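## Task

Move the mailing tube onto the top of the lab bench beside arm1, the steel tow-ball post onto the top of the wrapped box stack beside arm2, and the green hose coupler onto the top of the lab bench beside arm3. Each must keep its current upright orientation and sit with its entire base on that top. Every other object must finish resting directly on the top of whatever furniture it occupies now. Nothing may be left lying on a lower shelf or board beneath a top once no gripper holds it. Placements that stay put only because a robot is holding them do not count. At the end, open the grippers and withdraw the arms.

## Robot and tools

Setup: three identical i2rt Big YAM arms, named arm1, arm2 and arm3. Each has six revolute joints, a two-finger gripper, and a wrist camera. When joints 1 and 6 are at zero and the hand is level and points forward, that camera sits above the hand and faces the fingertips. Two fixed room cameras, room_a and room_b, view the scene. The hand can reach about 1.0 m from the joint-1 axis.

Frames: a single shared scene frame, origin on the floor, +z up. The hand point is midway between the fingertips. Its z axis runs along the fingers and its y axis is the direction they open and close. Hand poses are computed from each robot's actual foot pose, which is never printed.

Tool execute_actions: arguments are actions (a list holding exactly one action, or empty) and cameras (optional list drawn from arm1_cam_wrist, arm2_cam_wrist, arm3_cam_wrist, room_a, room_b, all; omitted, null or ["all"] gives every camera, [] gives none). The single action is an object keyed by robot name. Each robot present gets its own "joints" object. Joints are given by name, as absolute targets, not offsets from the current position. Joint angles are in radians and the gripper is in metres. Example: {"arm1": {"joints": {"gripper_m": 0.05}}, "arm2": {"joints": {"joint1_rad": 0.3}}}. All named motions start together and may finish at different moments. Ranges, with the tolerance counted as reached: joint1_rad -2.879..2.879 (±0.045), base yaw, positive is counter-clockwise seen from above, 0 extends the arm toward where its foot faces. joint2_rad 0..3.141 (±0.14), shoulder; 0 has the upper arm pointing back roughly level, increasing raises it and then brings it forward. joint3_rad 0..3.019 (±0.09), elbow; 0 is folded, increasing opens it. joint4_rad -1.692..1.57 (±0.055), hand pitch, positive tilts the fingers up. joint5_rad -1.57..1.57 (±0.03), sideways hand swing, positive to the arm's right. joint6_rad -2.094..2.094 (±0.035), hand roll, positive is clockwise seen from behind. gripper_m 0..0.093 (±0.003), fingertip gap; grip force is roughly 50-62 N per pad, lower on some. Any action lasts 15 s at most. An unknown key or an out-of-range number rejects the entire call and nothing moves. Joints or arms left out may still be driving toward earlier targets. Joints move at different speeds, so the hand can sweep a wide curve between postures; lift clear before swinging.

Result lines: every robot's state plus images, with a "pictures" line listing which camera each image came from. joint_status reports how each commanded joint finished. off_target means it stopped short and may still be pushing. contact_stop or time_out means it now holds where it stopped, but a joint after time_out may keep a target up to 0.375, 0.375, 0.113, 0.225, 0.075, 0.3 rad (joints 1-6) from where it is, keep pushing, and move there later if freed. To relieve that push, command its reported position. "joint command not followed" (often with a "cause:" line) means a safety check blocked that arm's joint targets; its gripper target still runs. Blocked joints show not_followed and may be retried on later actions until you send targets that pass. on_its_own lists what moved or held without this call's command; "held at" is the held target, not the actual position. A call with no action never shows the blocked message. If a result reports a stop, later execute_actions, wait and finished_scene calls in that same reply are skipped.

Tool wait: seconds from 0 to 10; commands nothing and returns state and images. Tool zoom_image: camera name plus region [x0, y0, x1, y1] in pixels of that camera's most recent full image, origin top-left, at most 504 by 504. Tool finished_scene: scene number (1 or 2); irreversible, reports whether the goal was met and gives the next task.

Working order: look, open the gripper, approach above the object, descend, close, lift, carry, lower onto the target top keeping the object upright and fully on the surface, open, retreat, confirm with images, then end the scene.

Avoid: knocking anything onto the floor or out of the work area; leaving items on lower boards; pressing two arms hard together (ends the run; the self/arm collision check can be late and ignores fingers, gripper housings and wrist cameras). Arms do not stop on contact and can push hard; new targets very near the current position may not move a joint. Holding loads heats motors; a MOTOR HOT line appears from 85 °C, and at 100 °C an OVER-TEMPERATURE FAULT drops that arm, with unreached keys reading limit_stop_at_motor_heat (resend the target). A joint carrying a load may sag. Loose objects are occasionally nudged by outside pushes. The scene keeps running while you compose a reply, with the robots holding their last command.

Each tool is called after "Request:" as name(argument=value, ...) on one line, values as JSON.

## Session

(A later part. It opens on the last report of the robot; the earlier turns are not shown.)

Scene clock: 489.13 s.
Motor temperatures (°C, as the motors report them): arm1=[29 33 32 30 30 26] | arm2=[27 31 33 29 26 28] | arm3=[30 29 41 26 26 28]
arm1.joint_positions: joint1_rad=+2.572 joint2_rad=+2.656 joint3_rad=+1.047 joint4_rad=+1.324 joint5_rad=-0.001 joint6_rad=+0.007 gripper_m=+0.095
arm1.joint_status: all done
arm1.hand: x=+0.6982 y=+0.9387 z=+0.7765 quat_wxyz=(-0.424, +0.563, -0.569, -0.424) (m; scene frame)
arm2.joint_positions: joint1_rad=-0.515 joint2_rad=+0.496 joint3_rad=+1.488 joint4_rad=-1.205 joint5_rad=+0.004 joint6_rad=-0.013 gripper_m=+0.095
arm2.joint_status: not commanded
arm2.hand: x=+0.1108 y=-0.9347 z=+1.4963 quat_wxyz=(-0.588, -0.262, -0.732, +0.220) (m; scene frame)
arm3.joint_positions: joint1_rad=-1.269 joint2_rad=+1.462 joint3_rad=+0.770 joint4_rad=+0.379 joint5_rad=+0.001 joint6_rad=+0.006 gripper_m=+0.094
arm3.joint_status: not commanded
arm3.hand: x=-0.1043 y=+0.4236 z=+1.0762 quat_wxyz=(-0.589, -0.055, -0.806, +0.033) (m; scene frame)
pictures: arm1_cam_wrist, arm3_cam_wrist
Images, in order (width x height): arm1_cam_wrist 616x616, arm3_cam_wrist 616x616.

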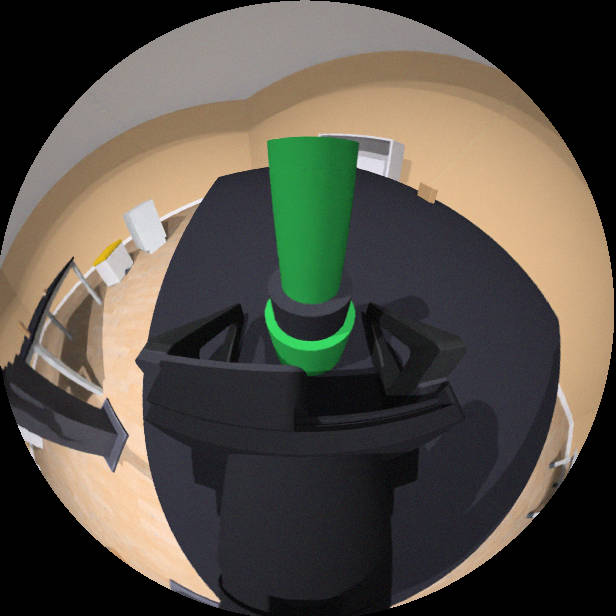

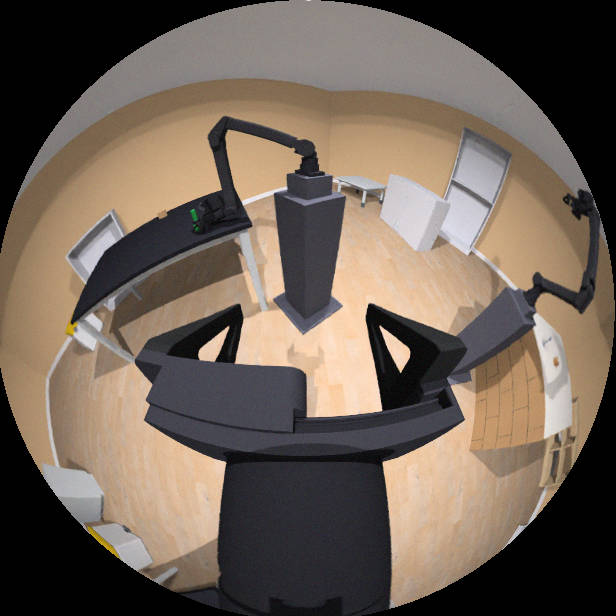

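Request:
execute_actions(actions=[{"arm1": {"joints": {"gripper_m": 0.03}}}], cameras=["arm1_cam_wrist"])

Scene clock: 493.50 s.
Motor temperatures (°C, as the motors report them): arm1=[29 33 32 30 30 26] | arm2=[27 31 33 29 26 28] | arm3=[30 29 41 26 26 28]
arm1.joint_positions: joint1_rad=+2.572 joint2_rad=+2.656 joint3_rad=+1.047 joint4_rad=+1.324 joint5_rad=+0.000 joint6_rad=+0.006 gripper_m=+0.049
arm1.joint_status: gripper_m off_target (ended at +0.049, target +0.030)
arm1.hand: x=+0.6983 y=+0.9387 z=+0.7764 quat_wxyz=(-0.424, +0.563, -0.569, -0.423) (m; scene frame)
arm2.joint_positions: joint1_rad=-0.515 joint2_rad=+0.496 joint3_rad=+1.488 joint4_rad=-1.205 joint5_rad=+0.004 joint6_rad=-0.013 gripper_m=+0.095
arm2.joint_status: not commanded
arm2.hand: x=+0.1108 y=-0.9347 z=+1.4963 quat_wxyz=(-0.588, -0.262, -0.732, +0.220) (m; scene frame)
arm3.joint_positions: joint1_rad=-1.269 joint2_rad=+1.462 joint3_rad=+0.770 joint4_rad=+0.379 joint5_rad=+0.001 joint6_rad=+0.006 gripper_m=+0.094
arm3.joint_status: not commanded
arm3.hand: x=-0.1043 y=+0.4236 z=+1.0762 quat_wxyz=(-0.589, -0.055, -0.806, +0.033) (m; scene frame)
pictures: arm1_cam_wrist
Images, in order (width x height): arm1_cam_wrist 616x616.

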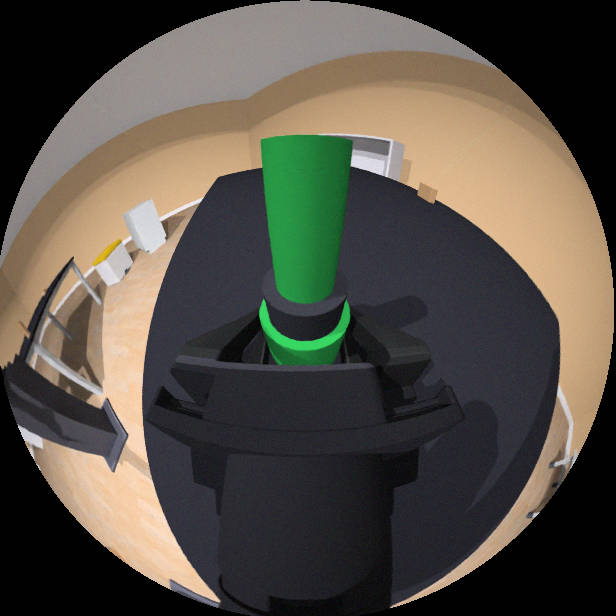

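Request:
execute_actions(actions=[{"arm1": {"joints": {"joint2_rad": 2.35}}}], cameras=[])

Request:
execute_actions(actions=[{"arm1": {"joints": {"joint1_rad": -2.2566, "joint2_rad": 2.125, "joint3_rad": 1.125, "joint4_rad": 0.735}}}], cameras=["arm1_cam_wrist", "arm3_cam_wrist", "room_a", "room_b"])

Scene clock: 526.63 s.
Motor temperatures (°C, as the motors report them): arm1=[29 33 32 30 30 26] | arm2=[27 31 33 29 26 28] | arm3=[30 29 41 26 26 28]
arm1.joint_positions: joint1_rad=+2.572 joint2_rad=+2.343 joint3_rad=+1.050 joint4_rad=+1.307 joint5_rad=+0.000 joint6_rad=+0.006 gripper_m=+0.049
arm1.joint_status: all done
arm1.hand: x=+0.6982 y=+1.0144 z=+0.9707 quat_wxyz=(-0.504, +0.495, -0.499, -0.503) (m; scene frame)
arm2.joint_positions: joint1_rad=-0.515 joint2_rad=+0.496 joint3_rad=+1.488 joint4_rad=-1.205 joint5_rad=+0.004 joint6_rad=-0.013 gripper_m=+0.095
arm2.joint_status: not commanded
arm2.hand: x=+0.1108 y=-0.9347 z=+1.4963 quat_wxyz=(-0.588, -0.262, -0.732, +0.220) (m; scene frame)
arm3.joint_positions: joint1_rad=-1.269 joint2_rad=+1.462 joint3_rad=+0.770 joint4_rad=+0.379 joint5_rad=+0.001 joint6_rad=+0.006 gripper_m=+0.094
arm3.joint_status: not commanded
arm3.hand: x=-0.1043 y=+0.4236 z=+1.0762 quat_wxyz=(-0.589, -0.055, -0.806, +0.033) (m; scene frame)
pictures: none
No camera images: the call's "cameras" was empty. Leave "cameras" out to get every camera's image.

Scene clock: 530.30 s.
Motor temperatures (°C, as the motors report them): arm1=[29 34 32 30 30 26] | arm2=[27 31 33 29 26 28] | arm3=[30 29 41 26 26 28]
arm1.joint_positions: joint1_rad=-2.263 joint2_rad=+2.121 joint3_rad=+1.128 joint4_rad=+0.737 joint5_rad=+0.002 joint6_rad=+0.006 gripper_m=+0.049
arm1.joint_status: all done
arm1.hand: x=-0.0243 y=+0.4228 z=+1.0142 quat_wxyz=(+0.038, -0.790, +0.054, +0.609) (m; scene frame)
arm2.joint_positions: joint1_rad=-0.515 joint2_rad=+0.496 joint3_rad=+1.488 joint4_rad=-1.205 joint5_rad=+0.004 joint6_rad=-0.013 gripper_m=+0.095
arm2.joint_status: not commanded
arm2.hand: x=+0.1108 y=-0.9347 z=+1.4963 quat_wxyz=(-0.588, -0.262, -0.732, +0.220) (m; scene frame)
arm3.joint_positions: joint1_rad=-1.269 joint2_rad=+1.462 joint3_rad=+0.770 joint4_rad=+0.379 joint5_rad=+0.001 joint6_rad=+0.006 gripper_m=+0.094
arm3.joint_status: not commanded
arm3.hand: x=-0.1043 y=+0.4236 z=+1.0762 quat_wxyz=(-0.589, -0.055, -0.806, +0.033) (m; scene frame)
pictures: arm1_cam_wrist, arm3_cam_wrist, room_a, room_b
Images, in order (width x height): arm1_cam_wrist 616x616, arm3_cam_wrist 616x616, room_a 504x504, room_b 504x504.

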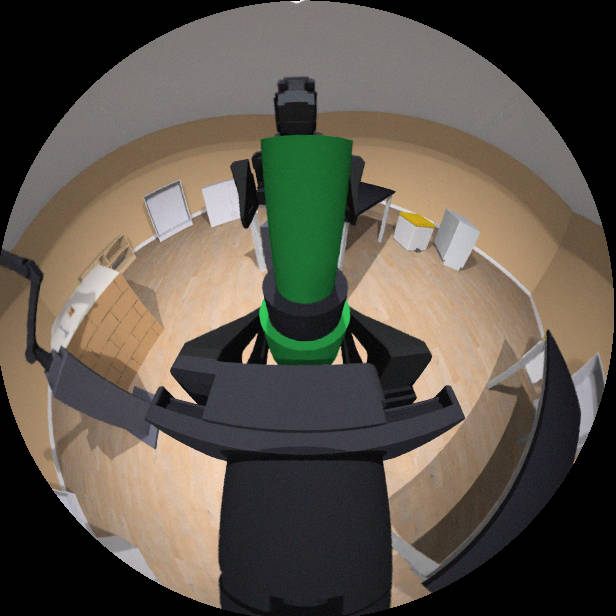

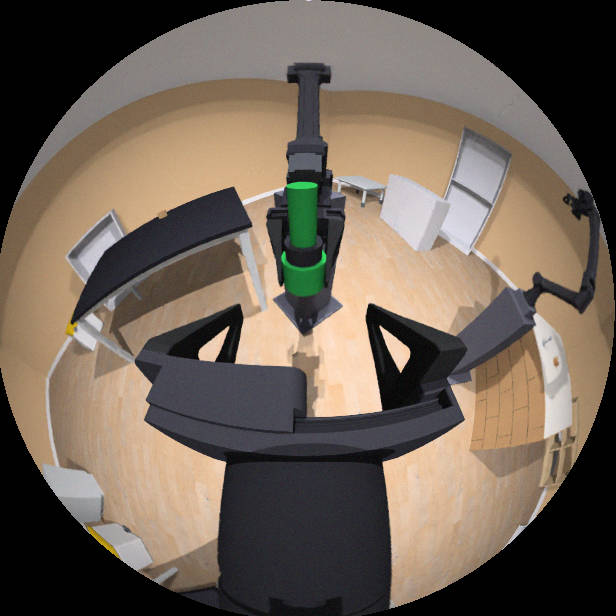

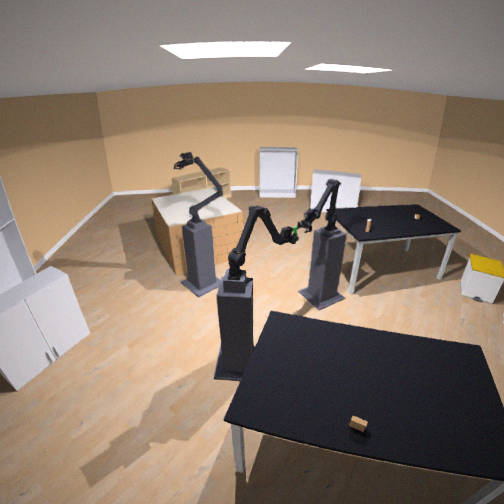

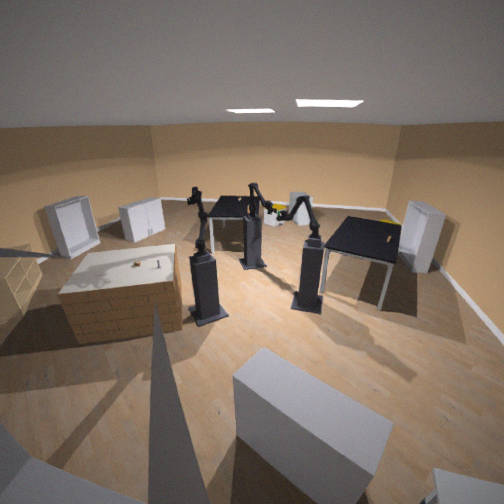

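Request:
zoom_image(camera="arm3_cam_wrist", region=[230, 140, 390, 320])

Region (230, 140, 390, 320) of arm3_cam_wrist's 616x616 image, scaled by 2.800, with more detail than that image has.

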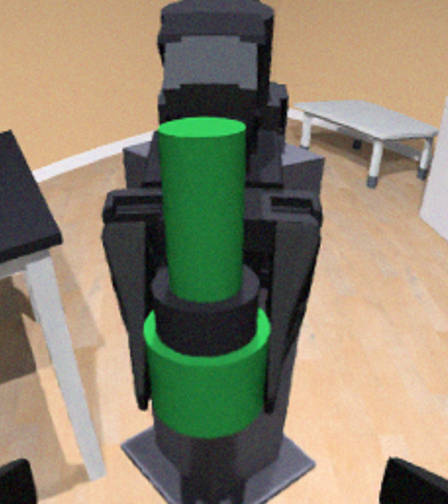

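Request:
execute_actions(actions=[{"arm3": {"joints": {"joint1_rad": -1.25, "joint2_rad": 1.54, "joint3_rad": 0.965, "joint4_rad": 0.285}}}], cameras=[])

Request:
execute_actions(actions=[{"arm3": {"joints": {"joint2_rad": 1.717, "joint3_rad": 1.16, "joint4_rad": 0.275}}}], cameras=["arm1_cam_wrist", "arm3_cam_wrist", "room_a", "room_b"])

Scene clock: 568.77 s.
Motor temperatures (°C, as the motors report them): arm1=[29 34 33 30 30 26] | arm2=[27 31 33 29 26 28] | arm3=[30 29 42 26 26 28]
arm1.joint_positions: joint1_rad=-2.263 joint2_rad=+2.121 joint3_rad=+1.128 joint4_rad=+0.737 joint5_rad=+0.002 joint6_rad=+0.006 gripper_m=+0.049
arm1.joint_status: not commanded
arm1.hand: x=-0.0243 y=+0.4228 z=+1.0142 quat_wxyz=(+0.038, -0.790, +0.054, +0.609) (m; scene frame)
arm2.joint_positions: joint1_rad=-0.515 joint2_rad=+0.496 joint3_rad=+1.488 joint4_rad=-1.205 joint5_rad=+0.004 joint6_rad=-0.013 gripper_m=+0.095
arm2.joint_status: not commanded
arm2.hand: x=+0.1108 y=-0.9347 z=+1.4963 quat_wxyz=(-0.588, -0.262, -0.732, +0.220) (m; scene frame)
arm3.joint_positions: joint1_rad=-1.258 joint2_rad=+1.542 joint3_rad=+0.922 joint4_rad=+0.299 joint5_rad=+0.001 joint6_rad=+0.006 gripper_m=+0.094
arm3.joint_status: all done
arm3.hand: x=-0.0570 y=+0.4242 z=+1.0931 quat_wxyz=(-0.586, -0.051, -0.808, +0.030) (m; scene frame)
pictures: none
No camera images: the call's "cameras" was empty. Leave "cameras" out to get every camera's image.

Scene clock: 569.77 s.
Motor temperatures (°C, as the motors report them): arm1=[29 34 33 30 30 26] | arm2=[27 31 33 29 26 28] | arm3=[30 29 42 26 26 28]
arm1.joint_positions: joint1_rad=-2.263 joint2_rad=+2.122 joint3_rad=+1.124 joint4_rad=+0.734 joint5_rad=+0.001 joint6_rad=+0.003 gripper_m=+0.049
arm1.joint_status: not commanded
arm1.hand: x=-0.0225 y=+0.4224 z=+1.0111 quat_wxyz=(+0.039, -0.793, +0.053, +0.606) (m; scene frame)
arm2.joint_positions: joint1_rad=-0.515 joint2_rad=+0.496 joint3_rad=+1.488 joint4_rad=-1.205 joint5_rad=+0.004 joint6_rad=-0.013 gripper_m=+0.095
arm2.joint_status: not commanded
arm2.hand: x=+0.1108 y=-0.9347 z=+1.4963 quat_wxyz=(-0.588, -0.262, -0.732, +0.220) (m; scene frame)
arm3.joint_positions: joint1_rad=-1.258 joint2_rad=+1.711 joint3_rad=+1.111 joint4_rad=+0.288 joint5_rad=+0.002 joint6_rad=+0.004 gripper_m=+0.094
arm3.joint_status: all done
arm3.hand: x=+0.0109 y=+0.4163 z=+1.0867 quat_wxyz=(-0.590, -0.050, -0.806, +0.031) (m; scene frame)
pictures: arm1_cam_wrist, arm3_cam_wrist, room_a, room_b
Images, in order (width x height): arm1_cam_wrist 616x616, arm3_cam_wrist 616x616, room_a 504x504, room_b 504x504.

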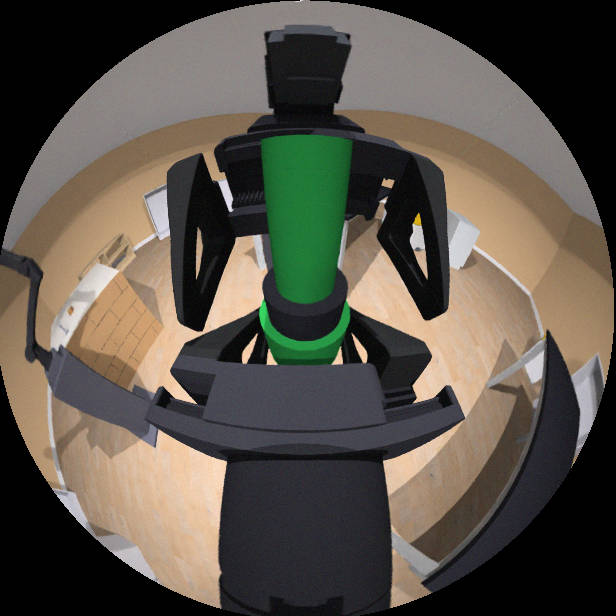

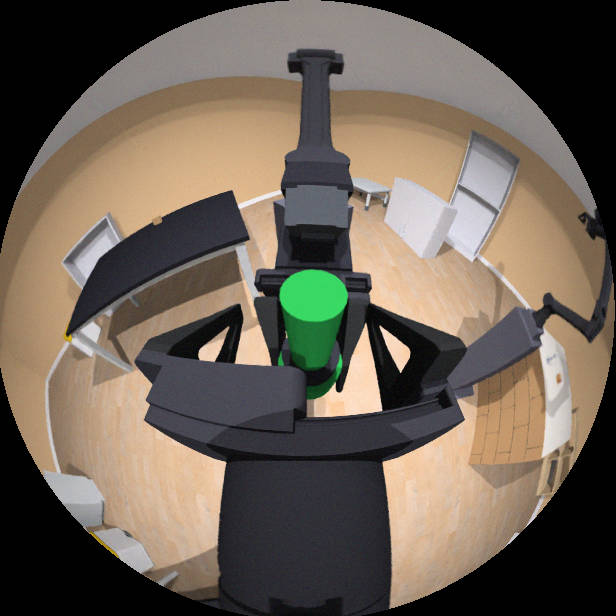

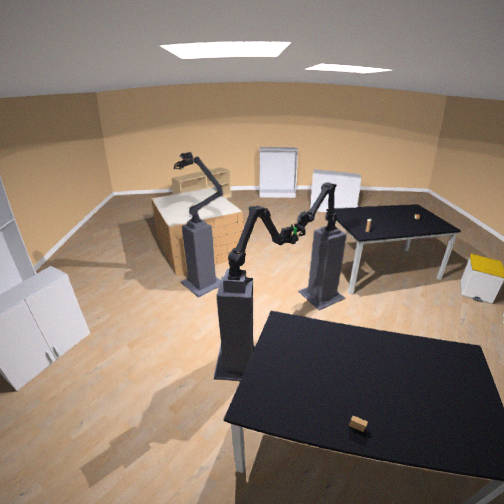

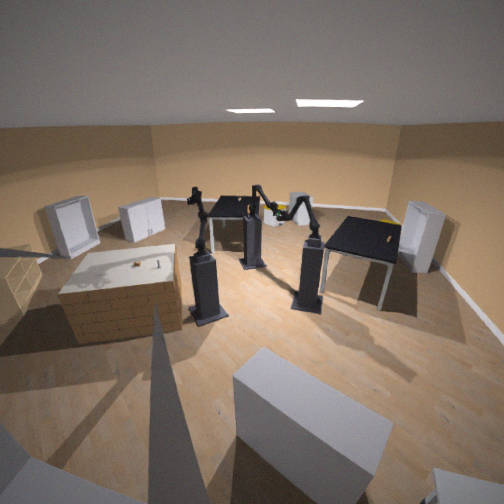

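Request:
execute_actions(actions=[{"arm3": {"joints": {"joint2_rad": 1.675, "joint3_rad": 1.11}}}], cameras=["arm1_cam_wrist", "arm3_cam_wrist", "room_a"])

Request:
zoom_image(camera="room_a", region=[260, 200, 330, 260])

Scene clock: 592.90 s.
Motor temperatures (°C, as the motors report them): arm1=[29 35 33 30 30 26] | arm2=[27 31 33 29 26 28] | arm3=[30 29 44 26 26 28]
arm1.joint_positions: joint1_rad=-2.263 joint2_rad=+2.122 joint3_rad=+1.124 joint4_rad=+0.734 joint5_rad=+0.001 joint6_rad=+0.003 gripper_m=+0.049
arm1.joint_status: not commanded
arm1.hand: x=-0.0225 y=+0.4224 z=+1.0111 quat_wxyz=(+0.039, -0.793, +0.053, +0.606) (m; scene frame)
arm2.joint_positions: joint1_rad=-0.515 joint2_rad=+0.496 joint3_rad=+1.488 joint4_rad=-1.205 joint5_rad=+0.004 joint6_rad=-0.013 gripper_m=+0.095
arm2.joint_status: not commanded
arm2.hand: x=+0.1108 y=-0.9347 z=+1.4963 quat_wxyz=(-0.588, -0.262, -0.732, +0.220) (m; scene frame)
arm3.joint_positions: joint1_rad=-1.258 joint2_rad=+1.687 joint3_rad=+1.111 joint4_rad=+0.288 joint5_rad=+0.002 joint6_rad=+0.004 gripper_m=+0.094
arm3.joint_status: all done
arm3.hand: x=+0.0088 y=+0.4165 z=+1.1030 quat_wxyz=(-0.599, -0.049, -0.798, +0.032) (m; scene frame)
pictures: arm1_cam_wrist, arm3_cam_wrist, room_a
Images, in order (width x height): arm1_cam_wrist 616x616, arm3_cam_wrist 616x616, room_a 504x504.

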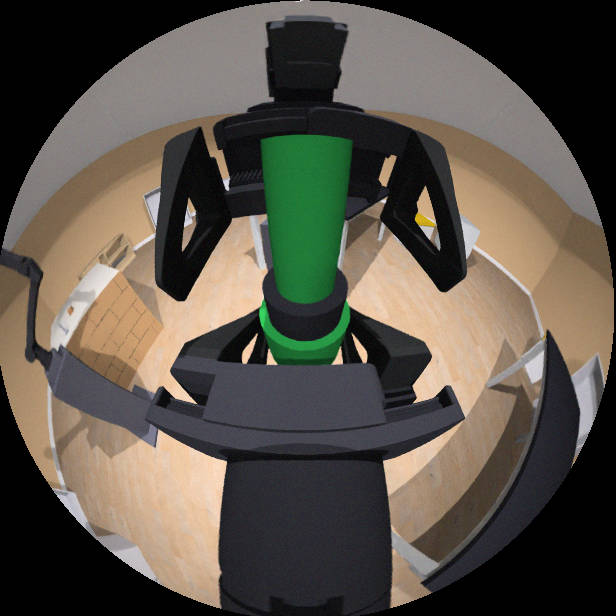

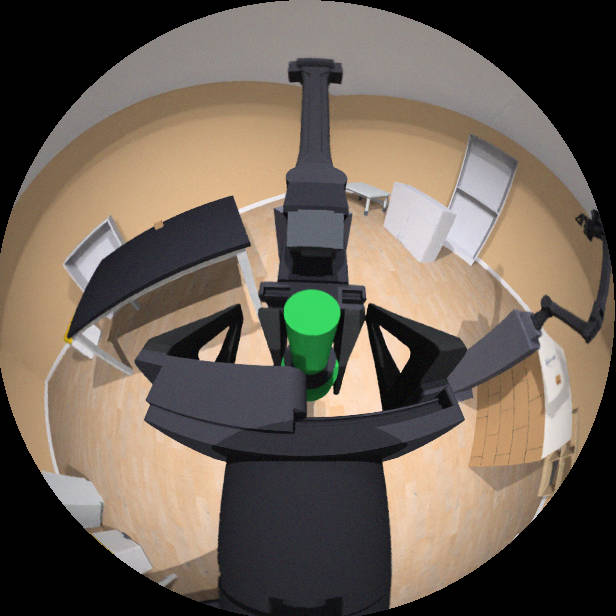

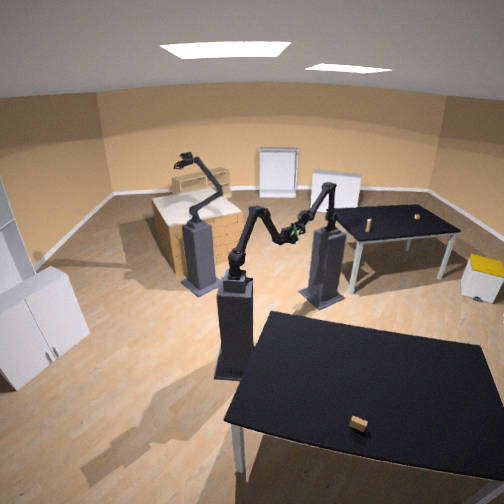

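Region (260, 200, 330, 260) of room_a's 504x504 image, scaled by 7.200, with more detail than that image has; it fills the top 432 rows of this view, and the rest is white.

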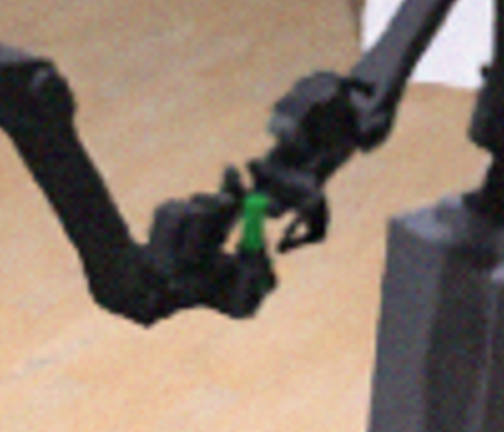

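Request:
execute_actions(actions=[{"arm3": {"joints": {"gripper_m": 0.01}}}], cameras=["arm1_cam_wrist", "arm3_cam_wrist"])

Scene clock: 602.07 s.
Motor temperatures (°C, as the motors report them): arm1=[29 35 33 30 30 26] | arm2=[27 31 33 29 26 28] | arm3=[30 30 43 26 26 28]
arm1.joint_positions: joint1_rad=-2.265 joint2_rad=+2.122 joint3_rad=+1.124 joint4_rad=+0.734 joint5_rad=+0.005 joint6_rad=+0.003 gripper_m=+0.049
arm1.joint_status: not commanded
arm1.hand: x=-0.0222 y=+0.4244 z=+1.0111 quat_wxyz=(+0.041, -0.793, +0.054, +0.606) (m; scene frame)
arm2.joint_positions: joint1_rad=-0.515 joint2_rad=+0.496 joint3_rad=+1.488 joint4_rad=-1.205 joint5_rad=+0.004 joint6_rad=-0.013 gripper_m=+0.095
arm2.joint_status: not commanded
arm2.hand: x=+0.1108 y=-0.9347 z=+1.4963 quat_wxyz=(-0.588, -0.262, -0.732, +0.220) (m; scene frame)
arm3.joint_positions: joint1_rad=-1.260 joint2_rad=+1.687 joint3_rad=+1.111 joint4_rad=+0.288 joint5_rad=+0.005 joint6_rad=+0.001 gripper_m=+0.025
arm3.joint_status: gripper_m off_target (ended at +0.025, target +0.010)
arm3.hand: x=+0.0086 y=+0.4146 z=+1.1030 quat_wxyz=(-0.599, -0.050, -0.798, +0.034) (m; scene frame)
pictures: arm1_cam_wrist, arm3_cam_wrist
Images, in order (width x height): arm1_cam_wrist 616x616, arm3_cam_wrist 616x616.

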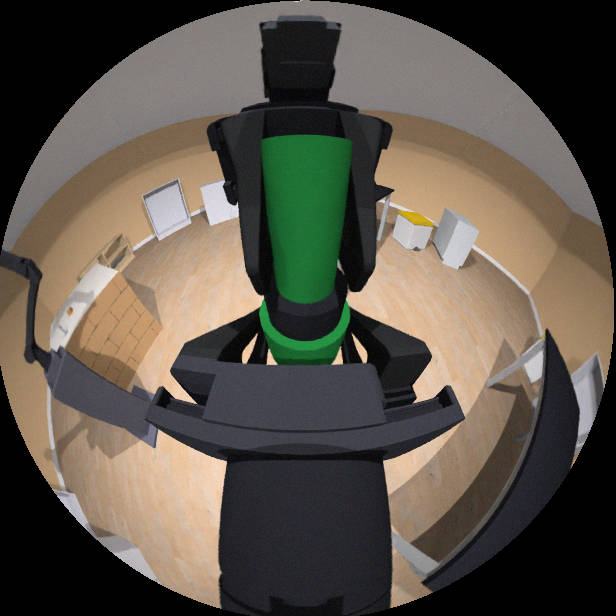

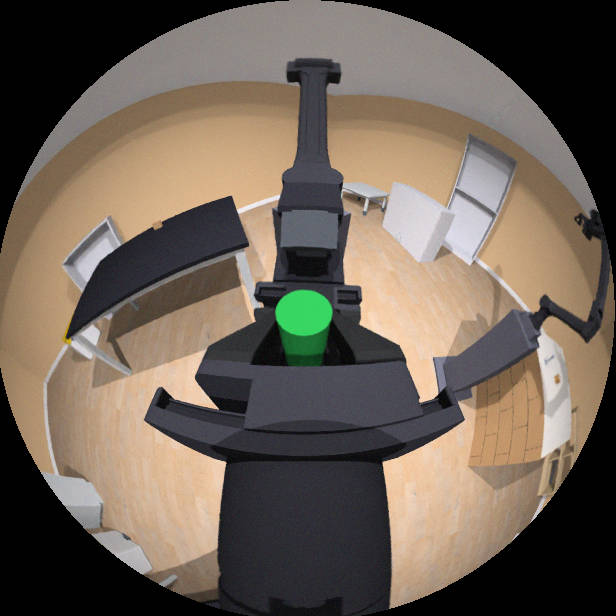

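Request:
execute_actions(actions=[{"arm1": {"joints": {"gripper_m": 0.093}}}], cameras=[])

Request:
execute_actions(actions=[{"arm3": {"joints": {"joint2_rad": 1.45, "joint3_rad": 0.83, "joint4_rad": 0.36}}}], cameras=["arm1_cam_wrist", "arm3_cam_wrist"])

Scene clock: 627.70 s.
Motor temperatures (°C, as the motors report them): arm1=[29 35 33 30 30 26] | arm2=[27 31 33 29 26 28] | arm3=[30 30 42 26 26 28]
arm1.joint_positions: joint1_rad=-2.265 joint2_rad=+2.122 joint3_rad=+1.124 joint4_rad=+0.734 joint5_rad=+0.003 joint6_rad=+0.003 gripper_m=+0.093
arm1.joint_status: all done
arm1.hand: x=-0.0223 y=+0.4240 z=+1.0111 quat_wxyz=(+0.040, -0.793, +0.054, +0.606) (m; scene frame)
arm2.joint_positions: joint1_rad=-0.515 joint2_rad=+0.496 joint3_rad=+1.488 joint4_rad=-1.205 joint5_rad=+0.004 joint6_rad=-0.013 gripper_m=+0.095
arm2.joint_status: not commanded
arm2.hand: x=+0.1108 y=-0.9347 z=+1.4963 quat_wxyz=(-0.588, -0.262, -0.732, +0.220) (m; scene frame)
arm3.joint_positions: joint1_rad=-1.259 joint2_rad=+1.687 joint3_rad=+1.111 joint4_rad=+0.284 joint5_rad=+0.002 joint6_rad=+0.001 gripper_m=+0.025
arm3.joint_status: not commanded
arm3.hand: x=+0.0083 y=+0.4156 z=+1.1019 quat_wxyz=(-0.598, -0.049, -0.800, +0.033) (m; scene frame)
pictures: none
No camera images: the call's "cameras" was empty. Leave "cameras" out to get every camera's image.

Scene clock: 628.77 s.
Motor temperatures (°C, as the motors report them): arm1=[29 35 33 30 30 26] | arm2=[27 31 33 29 26 28] | arm3=[30 30 42 26 26 28]
arm1.joint_positions: joint1_rad=-2.265 joint2_rad=+2.122 joint3_rad=+1.124 joint4_rad=+0.734 joint5_rad=+0.003 joint6_rad=+0.003 gripper_m=+0.093
arm1.joint_status: not commanded
arm1.hand: x=-0.0223 y=+0.4240 z=+1.0111 quat_wxyz=(+0.040, -0.793, +0.054, +0.606) (m; scene frame)
arm2.joint_positions: joint1_rad=-0.515 joint2_rad=+0.496 joint3_rad=+1.488 joint4_rad=-1.205 joint5_rad=+0.004 joint6_rad=-0.013 gripper_m=+0.095
arm2.joint_status: not commanded
arm2.hand: x=+0.1108 y=-0.9347 z=+1.4963 quat_wxyz=(-0.588, -0.262, -0.732, +0.220) (m; scene frame)
arm3.joint_positions: joint1_rad=-1.259 joint2_rad=+1.449 joint3_rad=+0.830 joint4_rad=+0.331 joint5_rad=+0.002 joint6_rad=+0.001 gripper_m=+0.025
arm3.joint_status: all done
arm3.hand: x=-0.0900 y=+0.4270 z=+1.1048 quat_wxyz=(-0.599, -0.049, -0.798, +0.033) (m; scene frame)
pictures: arm1_cam_wrist, arm3_cam_wrist
Images, in order (width x height): arm1_cam_wrist 616x616, arm3_cam_wrist 616x616.

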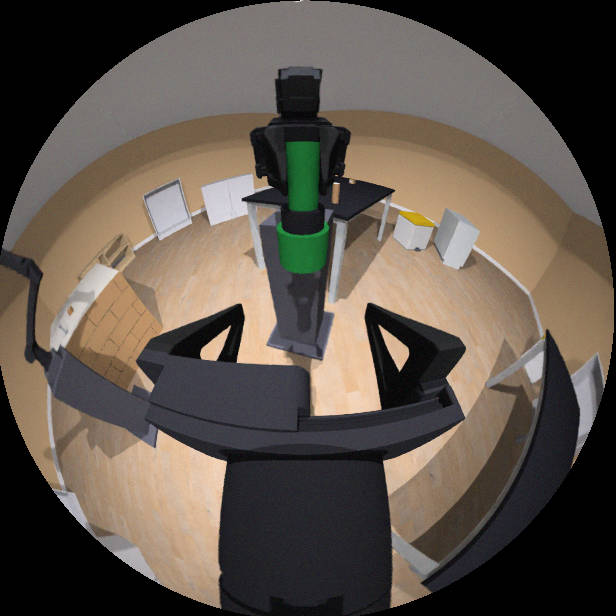

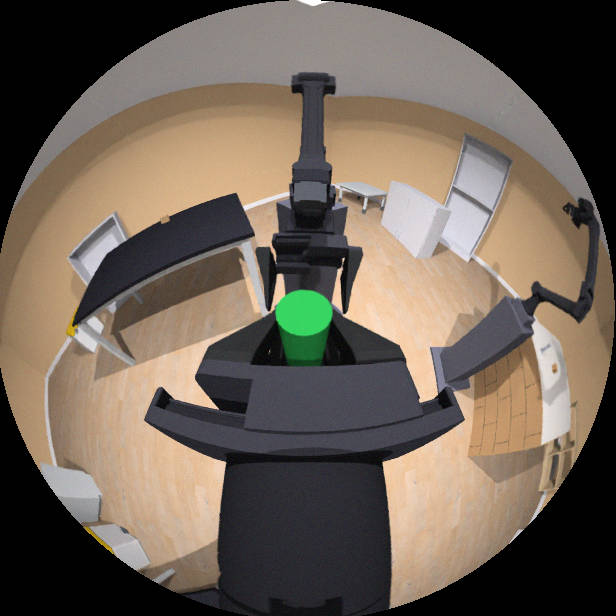

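Request:
execute_actions(actions=[{"arm3": {"joints": {"joint1_rad": 1.70, "joint2_rad": 1.62, "joint3_rad": 0.87, "joint4_rad": 0.53}}, "arm1": {"joints": {"joint2_rad": 1.68, "joint3_rad": 0.71, "joint4_rad": 0.67}}}], cameras=["arm1_cam_wrist", "arm3_cam_wrist", "room_a"])

Scene clock: 652.73 s.
Motor temperatures (°C, as the motors report them): arm1=[29 35 33 30 30 26] | arm2=[27 31 33 29 26 28] | arm3=[30 29 42 26 26 28]
arm1.joint_positions: joint1_rad=-2.265 joint2_rad=+1.667 joint3_rad=+0.719 joint4_rad=+0.676 joint5_rad=+0.003 joint6_rad=+0.003 gripper_m=+0.093
arm1.joint_status: all done
arm1.hand: x=+0.1132 y=+0.4062 z=+1.1037 quat_wxyz=(+0.040, -0.795, +0.054, +0.602) (m; scene frame)
arm2.joint_positions: joint1_rad=-0.515 joint2_rad=+0.496 joint3_rad=+1.488 joint4_rad=-1.205 joint5_rad=+0.004 joint6_rad=-0.013 gripper_m=+0.095
arm2.joint_status: not commanded
arm2.hand: x=+0.1108 y=-0.9347 z=+1.4963 quat_wxyz=(-0.588, -0.262, -0.732, +0.220) (m; scene frame)
arm3.joint_positions: joint1_rad=+1.707 joint2_rad=+1.649 joint3_rad=+0.836 joint4_rad=+0.502 joint5_rad=-0.002 joint6_rad=+0.001 gripper_m=+0.025
arm3.joint_status: all done
arm3.hand: x=-1.2659 y=+0.6728 z=+1.0271 quat_wxyz=(-0.086, +0.801, -0.115, -0.582) (m; scene frame)
pictures: arm1_cam_wrist, arm3_cam_wrist, room_a
Images, in order (width x height): arm1_cam_wrist 616x616, arm3_cam_wrist 616x616, room_a 504x504.

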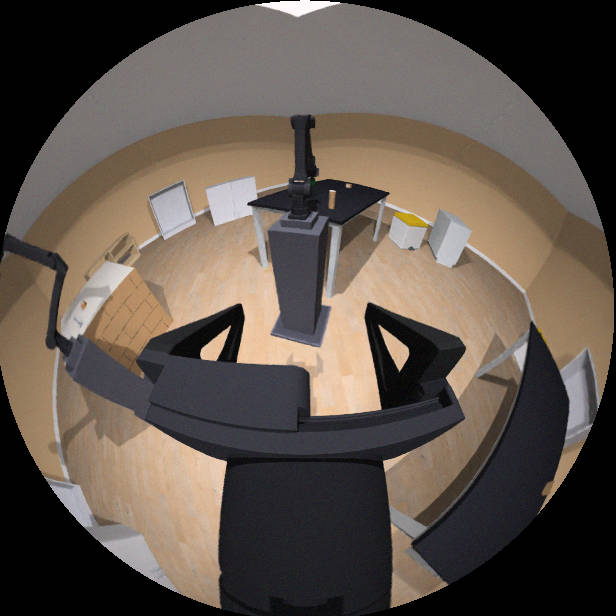

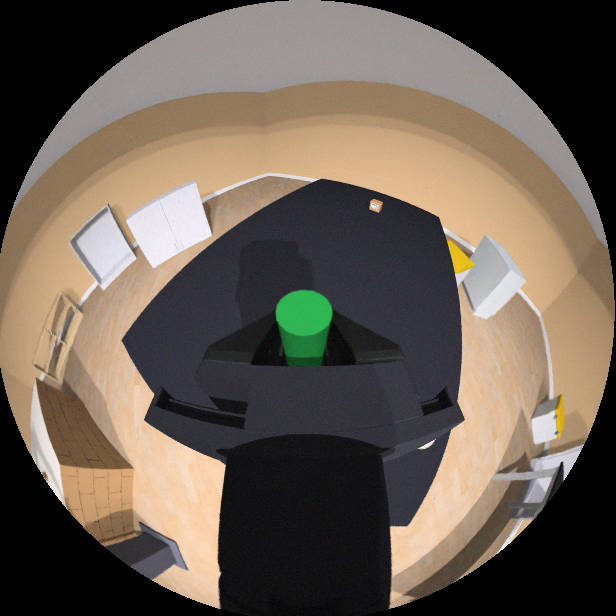

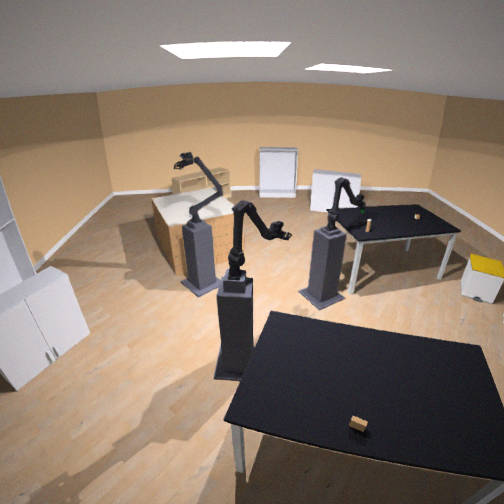

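Request:
execute_actions(actions=[{"arm3": {"joints": {"joint2_rad": 2.0, "joint4_rad": 0.95}}}], cameras=["arm1_cam_wrist", "arm3_cam_wrist", "room_a", "room_b"])

Request:
zoom_image(camera="room_a", region=[320, 180, 400, 245])

Request:
zoom_image(camera="room_b", region=[200, 170, 280, 235])

Scene clock: 665.87 s.
Motor temperatures (°C, as the motors report them): arm1=[29 35 33 30 30 26] | arm2=[27 31 33 29 26 28] | arm3=[30 30 42 26 26 28]
arm1.joint_positions: joint1_rad=-2.265 joint2_rad=+1.667 joint3_rad=+0.719 joint4_rad=+0.676 joint5_rad=+0.003 joint6_rad=+0.003 gripper_m=+0.093
arm1.joint_status: not commanded
arm1.hand: x=+0.1132 y=+0.4062 z=+1.1037 quat_wxyz=(+0.040, -0.795, +0.054, +0.602) (m; scene frame)
arm2.joint_positions: joint1_rad=-0.515 joint2_rad=+0.496 joint3_rad=+1.488 joint4_rad=-1.205 joint5_rad=+0.004 joint6_rad=-0.013 gripper_m=+0.095
arm2.joint_status: not commanded
arm2.hand: x=+0.1108 y=-0.9347 z=+1.4963 quat_wxyz=(-0.588, -0.262, -0.732, +0.220) (m; scene frame)
arm3.joint_positions: joint1_rad=+1.707 joint2_rad=+2.024 joint3_rad=+0.838 joint4_rad=+0.920 joint5_rad=-0.002 joint6_rad=+0.001 gripper_m=+0.025
arm3.joint_status: all done
arm3.hand: x=-1.2780 y=+0.6772 z=+0.8989 quat_wxyz=(-0.089, +0.788, -0.113, -0.599) (m; scene frame)
pictures: arm1_cam_wrist, arm3_cam_wrist, room_a, room_b
Images, in order (width x height): arm1_cam_wrist 616x616, arm3_cam_wrist 616x616, room_a 504x504, room_b 504x504.

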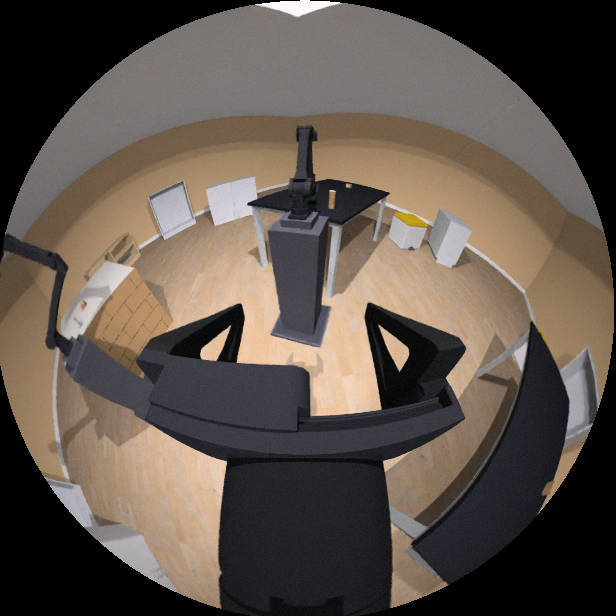

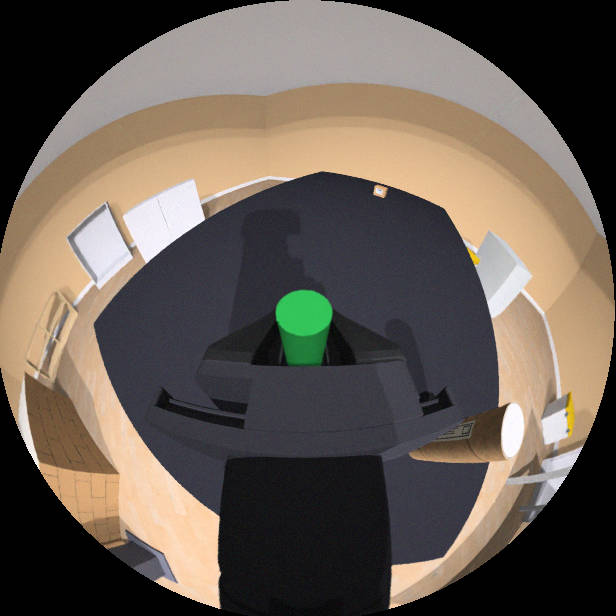

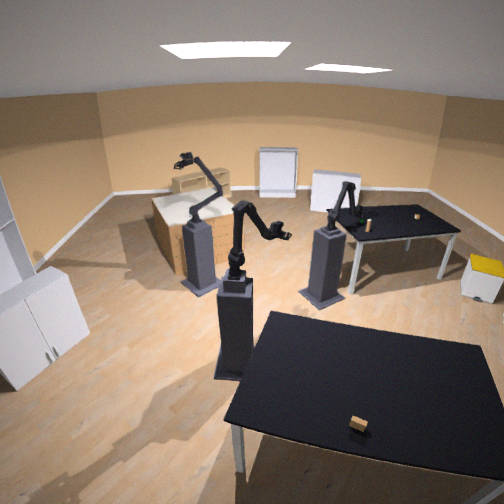

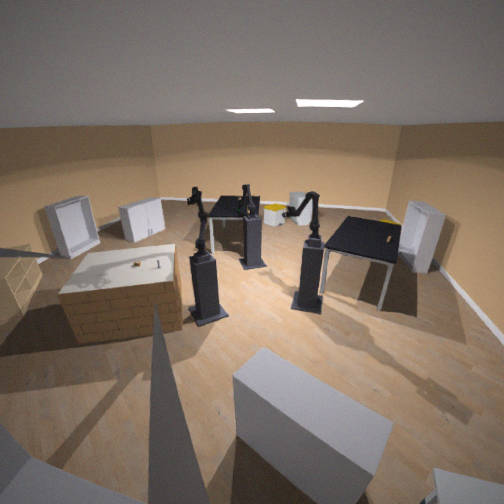

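Region (320, 180, 400, 245) of room_a's 504x504 image, scaled by 6.300, with more detail than that image has; it fills the top 410 rows of this view, and the rest is white.

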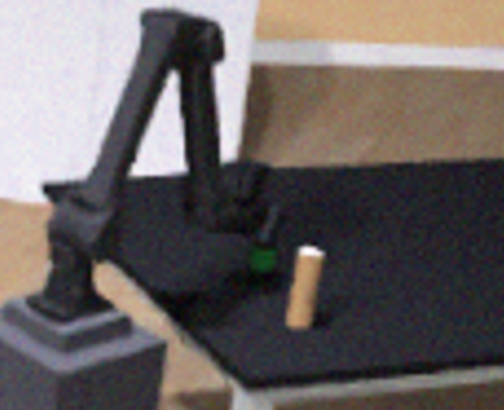

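Region (200, 170, 280, 235) of room_b's 504x504 image, scaled by 6.300, with more detail than that image has; it fills the top 410 rows of this view, and the rest is white.

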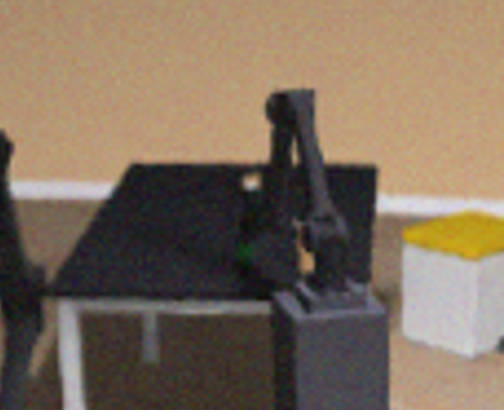

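Request:
zoom_image(camera="arm1_cam_wrist", region=[280, 170, 350, 220])

Region (280, 170, 350, 220) of arm1_cam_wrist's 616x616 image, scaled by 7.200, with more detail than that image has; it fills the top 360 rows of this view, and the rest is white.

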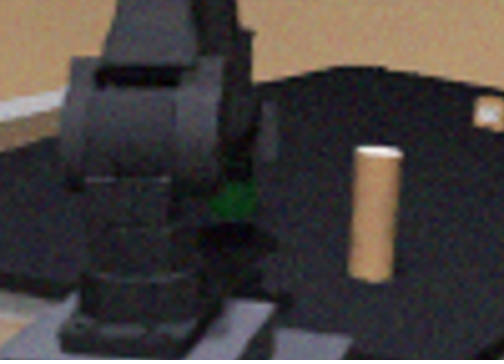

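Request:
execute_actions(actions=[{"arm3": {"joints": {"joint2_rad": 2.075, "joint4_rad": 1.03}}}], cameras=["arm1_cam_wrist", "arm3_cam_wrist"])

Request:
zoom_image(camera="arm1_cam_wrist", region=[280, 170, 350, 220])

Scene clock: 697.27 s.
Motor temperatures (°C, as the motors report them): arm1=[29 34 33 30 30 26] | arm2=[27 31 33 29 26 28] | arm3=[30 30 41 26 26 28]
arm1.joint_positions: joint1_rad=-2.265 joint2_rad=+1.667 joint3_rad=+0.719 joint4_rad=+0.676 joint5_rad=+0.003 joint6_rad=+0.003 gripper_m=+0.093
arm1.joint_status: not commanded
arm1.hand: x=+0.1132 y=+0.4062 z=+1.1037 quat_wxyz=(+0.040, -0.795, +0.054, +0.602) (m; scene frame)
arm2.joint_positions: joint1_rad=-0.515 joint2_rad=+0.496 joint3_rad=+1.488 joint4_rad=-1.205 joint5_rad=+0.004 joint6_rad=-0.013 gripper_m=+0.095
arm2.joint_status: not commanded
arm2.hand: x=+0.1108 y=-0.9347 z=+1.4963 quat_wxyz=(-0.588, -0.262, -0.732, +0.220) (m; scene frame)
arm3.joint_positions: joint1_rad=+1.707 joint2_rad=+2.077 joint3_rad=+0.838 joint4_rad=+0.998 joint5_rad=-0.002 joint6_rad=+0.001 gripper_m=+0.025
arm3.joint_status: all done
arm3.hand: x=-1.2766 y=+0.6769 z=+0.8851 quat_wxyz=(-0.090, +0.780, -0.112, -0.609) (m; scene frame)
pictures: arm1_cam_wrist, arm3_cam_wrist
Images, in order (width x height): arm1_cam_wrist 616x616, arm3_cam_wrist 616x616.

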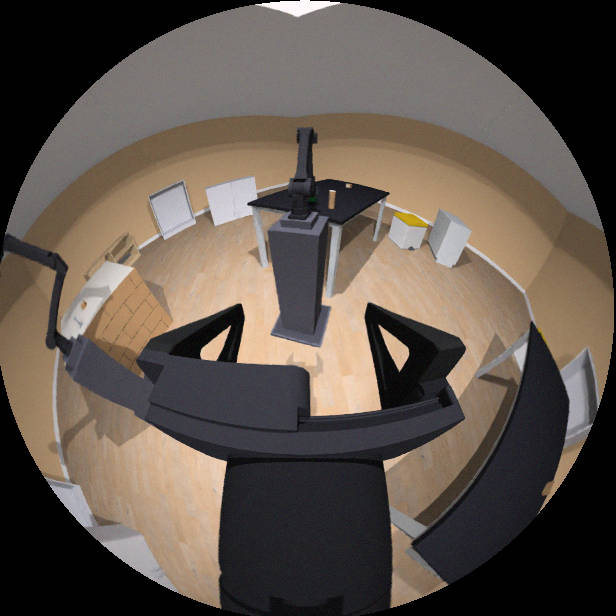

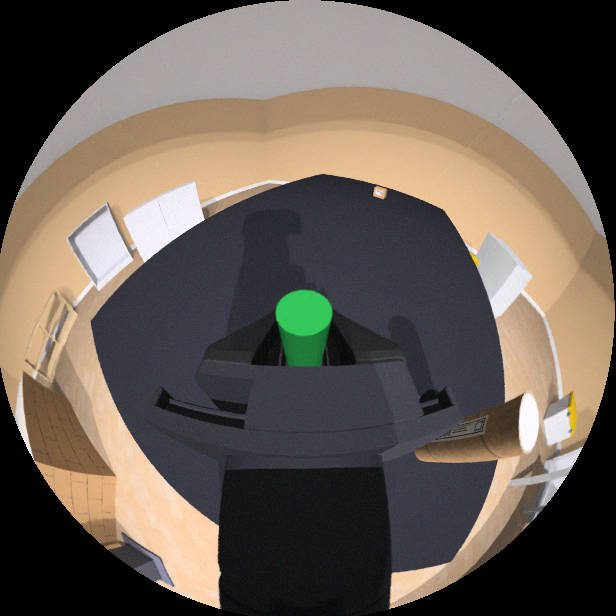

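Region (280, 170, 350, 220) of arm1_cam_wrist's 616x616 image, scaled by 7.200, with more detail than that image has; it fills the top 360 rows of this view, and the rest is white.

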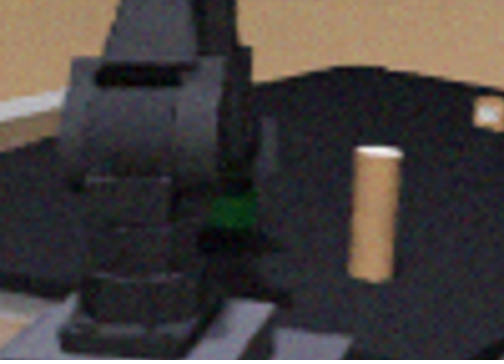

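Request:
execute_actions(actions=[{"arm3": {"joints": {"joint2_rad": 2.11}}}], cameras=["arm1_cam_wrist", "arm3_cam_wrist"])

Request:
zoom_image(camera="arm1_cam_wrist", region=[280, 170, 350, 220])

Scene clock: 706.07 s.
Motor temperatures (°C, as the motors report them): arm1=[29 34 33 30 30 26] | arm2=[27 31 33 29 26 28] | arm3=[30 30 41 26 26 28]
arm1.joint_positions: joint1_rad=-2.265 joint2_rad=+1.667 joint3_rad=+0.719 joint4_rad=+0.676 joint5_rad=+0.003 joint6_rad=+0.003 gripper_m=+0.093
arm1.joint_status: not commanded
arm1.hand: x=+0.1132 y=+0.4062 z=+1.1037 quat_wxyz=(+0.040, -0.795, +0.054, +0.602) (m; scene frame)
arm2.joint_positions: joint1_rad=-0.515 joint2_rad=+0.496 joint3_rad=+1.488 joint4_rad=-1.205 joint5_rad=+0.004 joint6_rad=-0.013 gripper_m=+0.095
arm2.joint_status: not commanded
arm2.hand: x=+0.1108 y=-0.9347 z=+1.4963 quat_wxyz=(-0.588, -0.262, -0.732, +0.220) (m; scene frame)
arm3.joint_positions: joint1_rad=+1.707 joint2_rad=+2.109 joint3_rad=+0.838 joint4_rad=+1.001 joint5_rad=-0.002 joint6_rad=+0.001 gripper_m=+0.025
arm3.joint_status: all done
arm3.hand: x=-1.2727 y=+0.6758 z=+0.8666 quat_wxyz=(-0.089, +0.789, -0.113, -0.597) (m; scene frame)
pictures: arm1_cam_wrist, arm3_cam_wrist
Images, in order (width x height): arm1_cam_wrist 616x616, arm3_cam_wrist 616x616.

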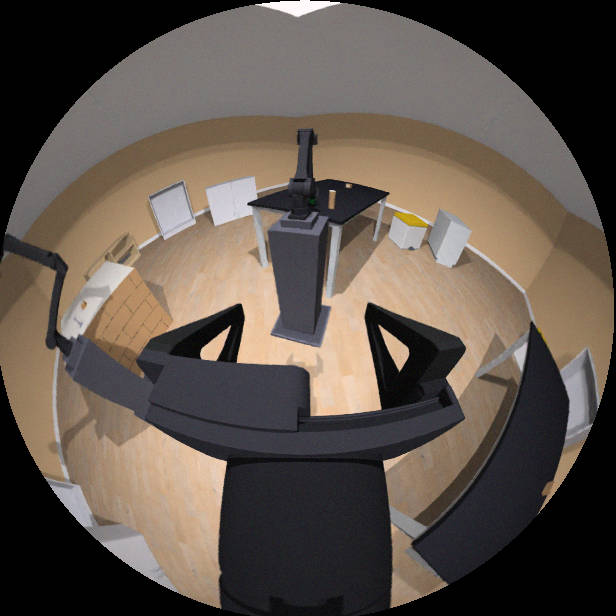

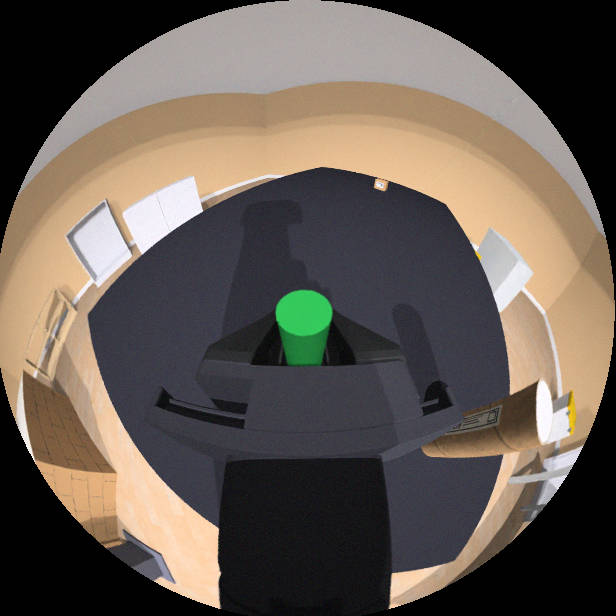

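Region (280, 170, 350, 220) of arm1_cam_wrist's 616x616 image, scaled by 7.200, with more detail than that image has; it fills the top 360 rows of this view, and the rest is white.

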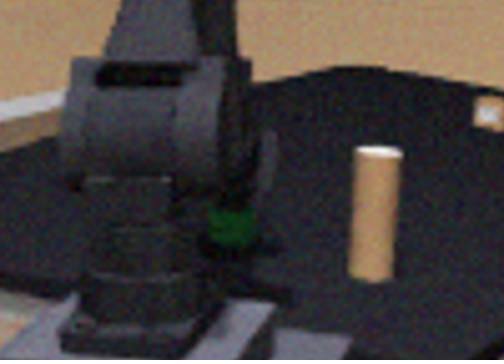

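Request:
execute_actions(actions=[{"arm3": {"joints": {"gripper_m": 0.093}}}], cameras=["arm3_cam_wrist"])

Scene clock: 709.07 s.
Motor temperatures (°C, as the motors report them): arm1=[29 34 33 30 30 26] | arm2=[27 31 33 29 26 28] | arm3=[30 30 41 26 26 28]
arm1.joint_positions: joint1_rad=-2.265 joint2_rad=+1.667 joint3_rad=+0.719 joint4_rad=+0.676 joint5_rad=+0.003 joint6_rad=+0.003 gripper_m=+0.093
arm1.joint_status: not commanded
arm1.hand: x=+0.1132 y=+0.4062 z=+1.1037 quat_wxyz=(+0.040, -0.795, +0.054, +0.602) (m; scene frame)
arm2.joint_positions: joint1_rad=-0.515 joint2_rad=+0.496 joint3_rad=+1.488 joint4_rad=-1.205 joint5_rad=+0.004 joint6_rad=-0.013 gripper_m=+0.095
arm2.joint_status: not commanded
arm2.hand: x=+0.1108 y=-0.9347 z=+1.4963 quat_wxyz=(-0.588, -0.262, -0.732, +0.220) (m; scene frame)
arm3.joint_positions: joint1_rad=+1.707 joint2_rad=+2.109 joint3_rad=+0.842 joint4_rad=+1.006 joint5_rad=-0.002 joint6_rad=+0.001 gripper_m=+0.093
arm3.joint_status: all done
arm3.hand: x=-1.2750 y=+0.6765 z=+0.8696 quat_wxyz=(-0.089, +0.786, -0.113, -0.601) (m; scene frame)
pictures: arm3_cam_wrist
Images, in order (width x height): arm3_cam_wrist 616x616.

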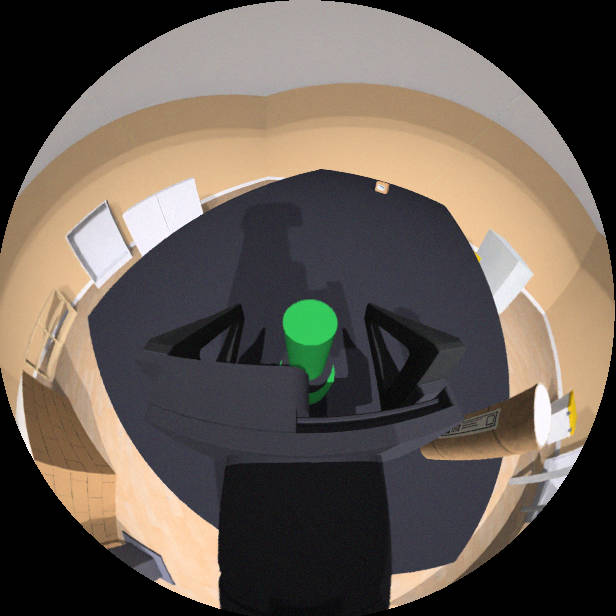

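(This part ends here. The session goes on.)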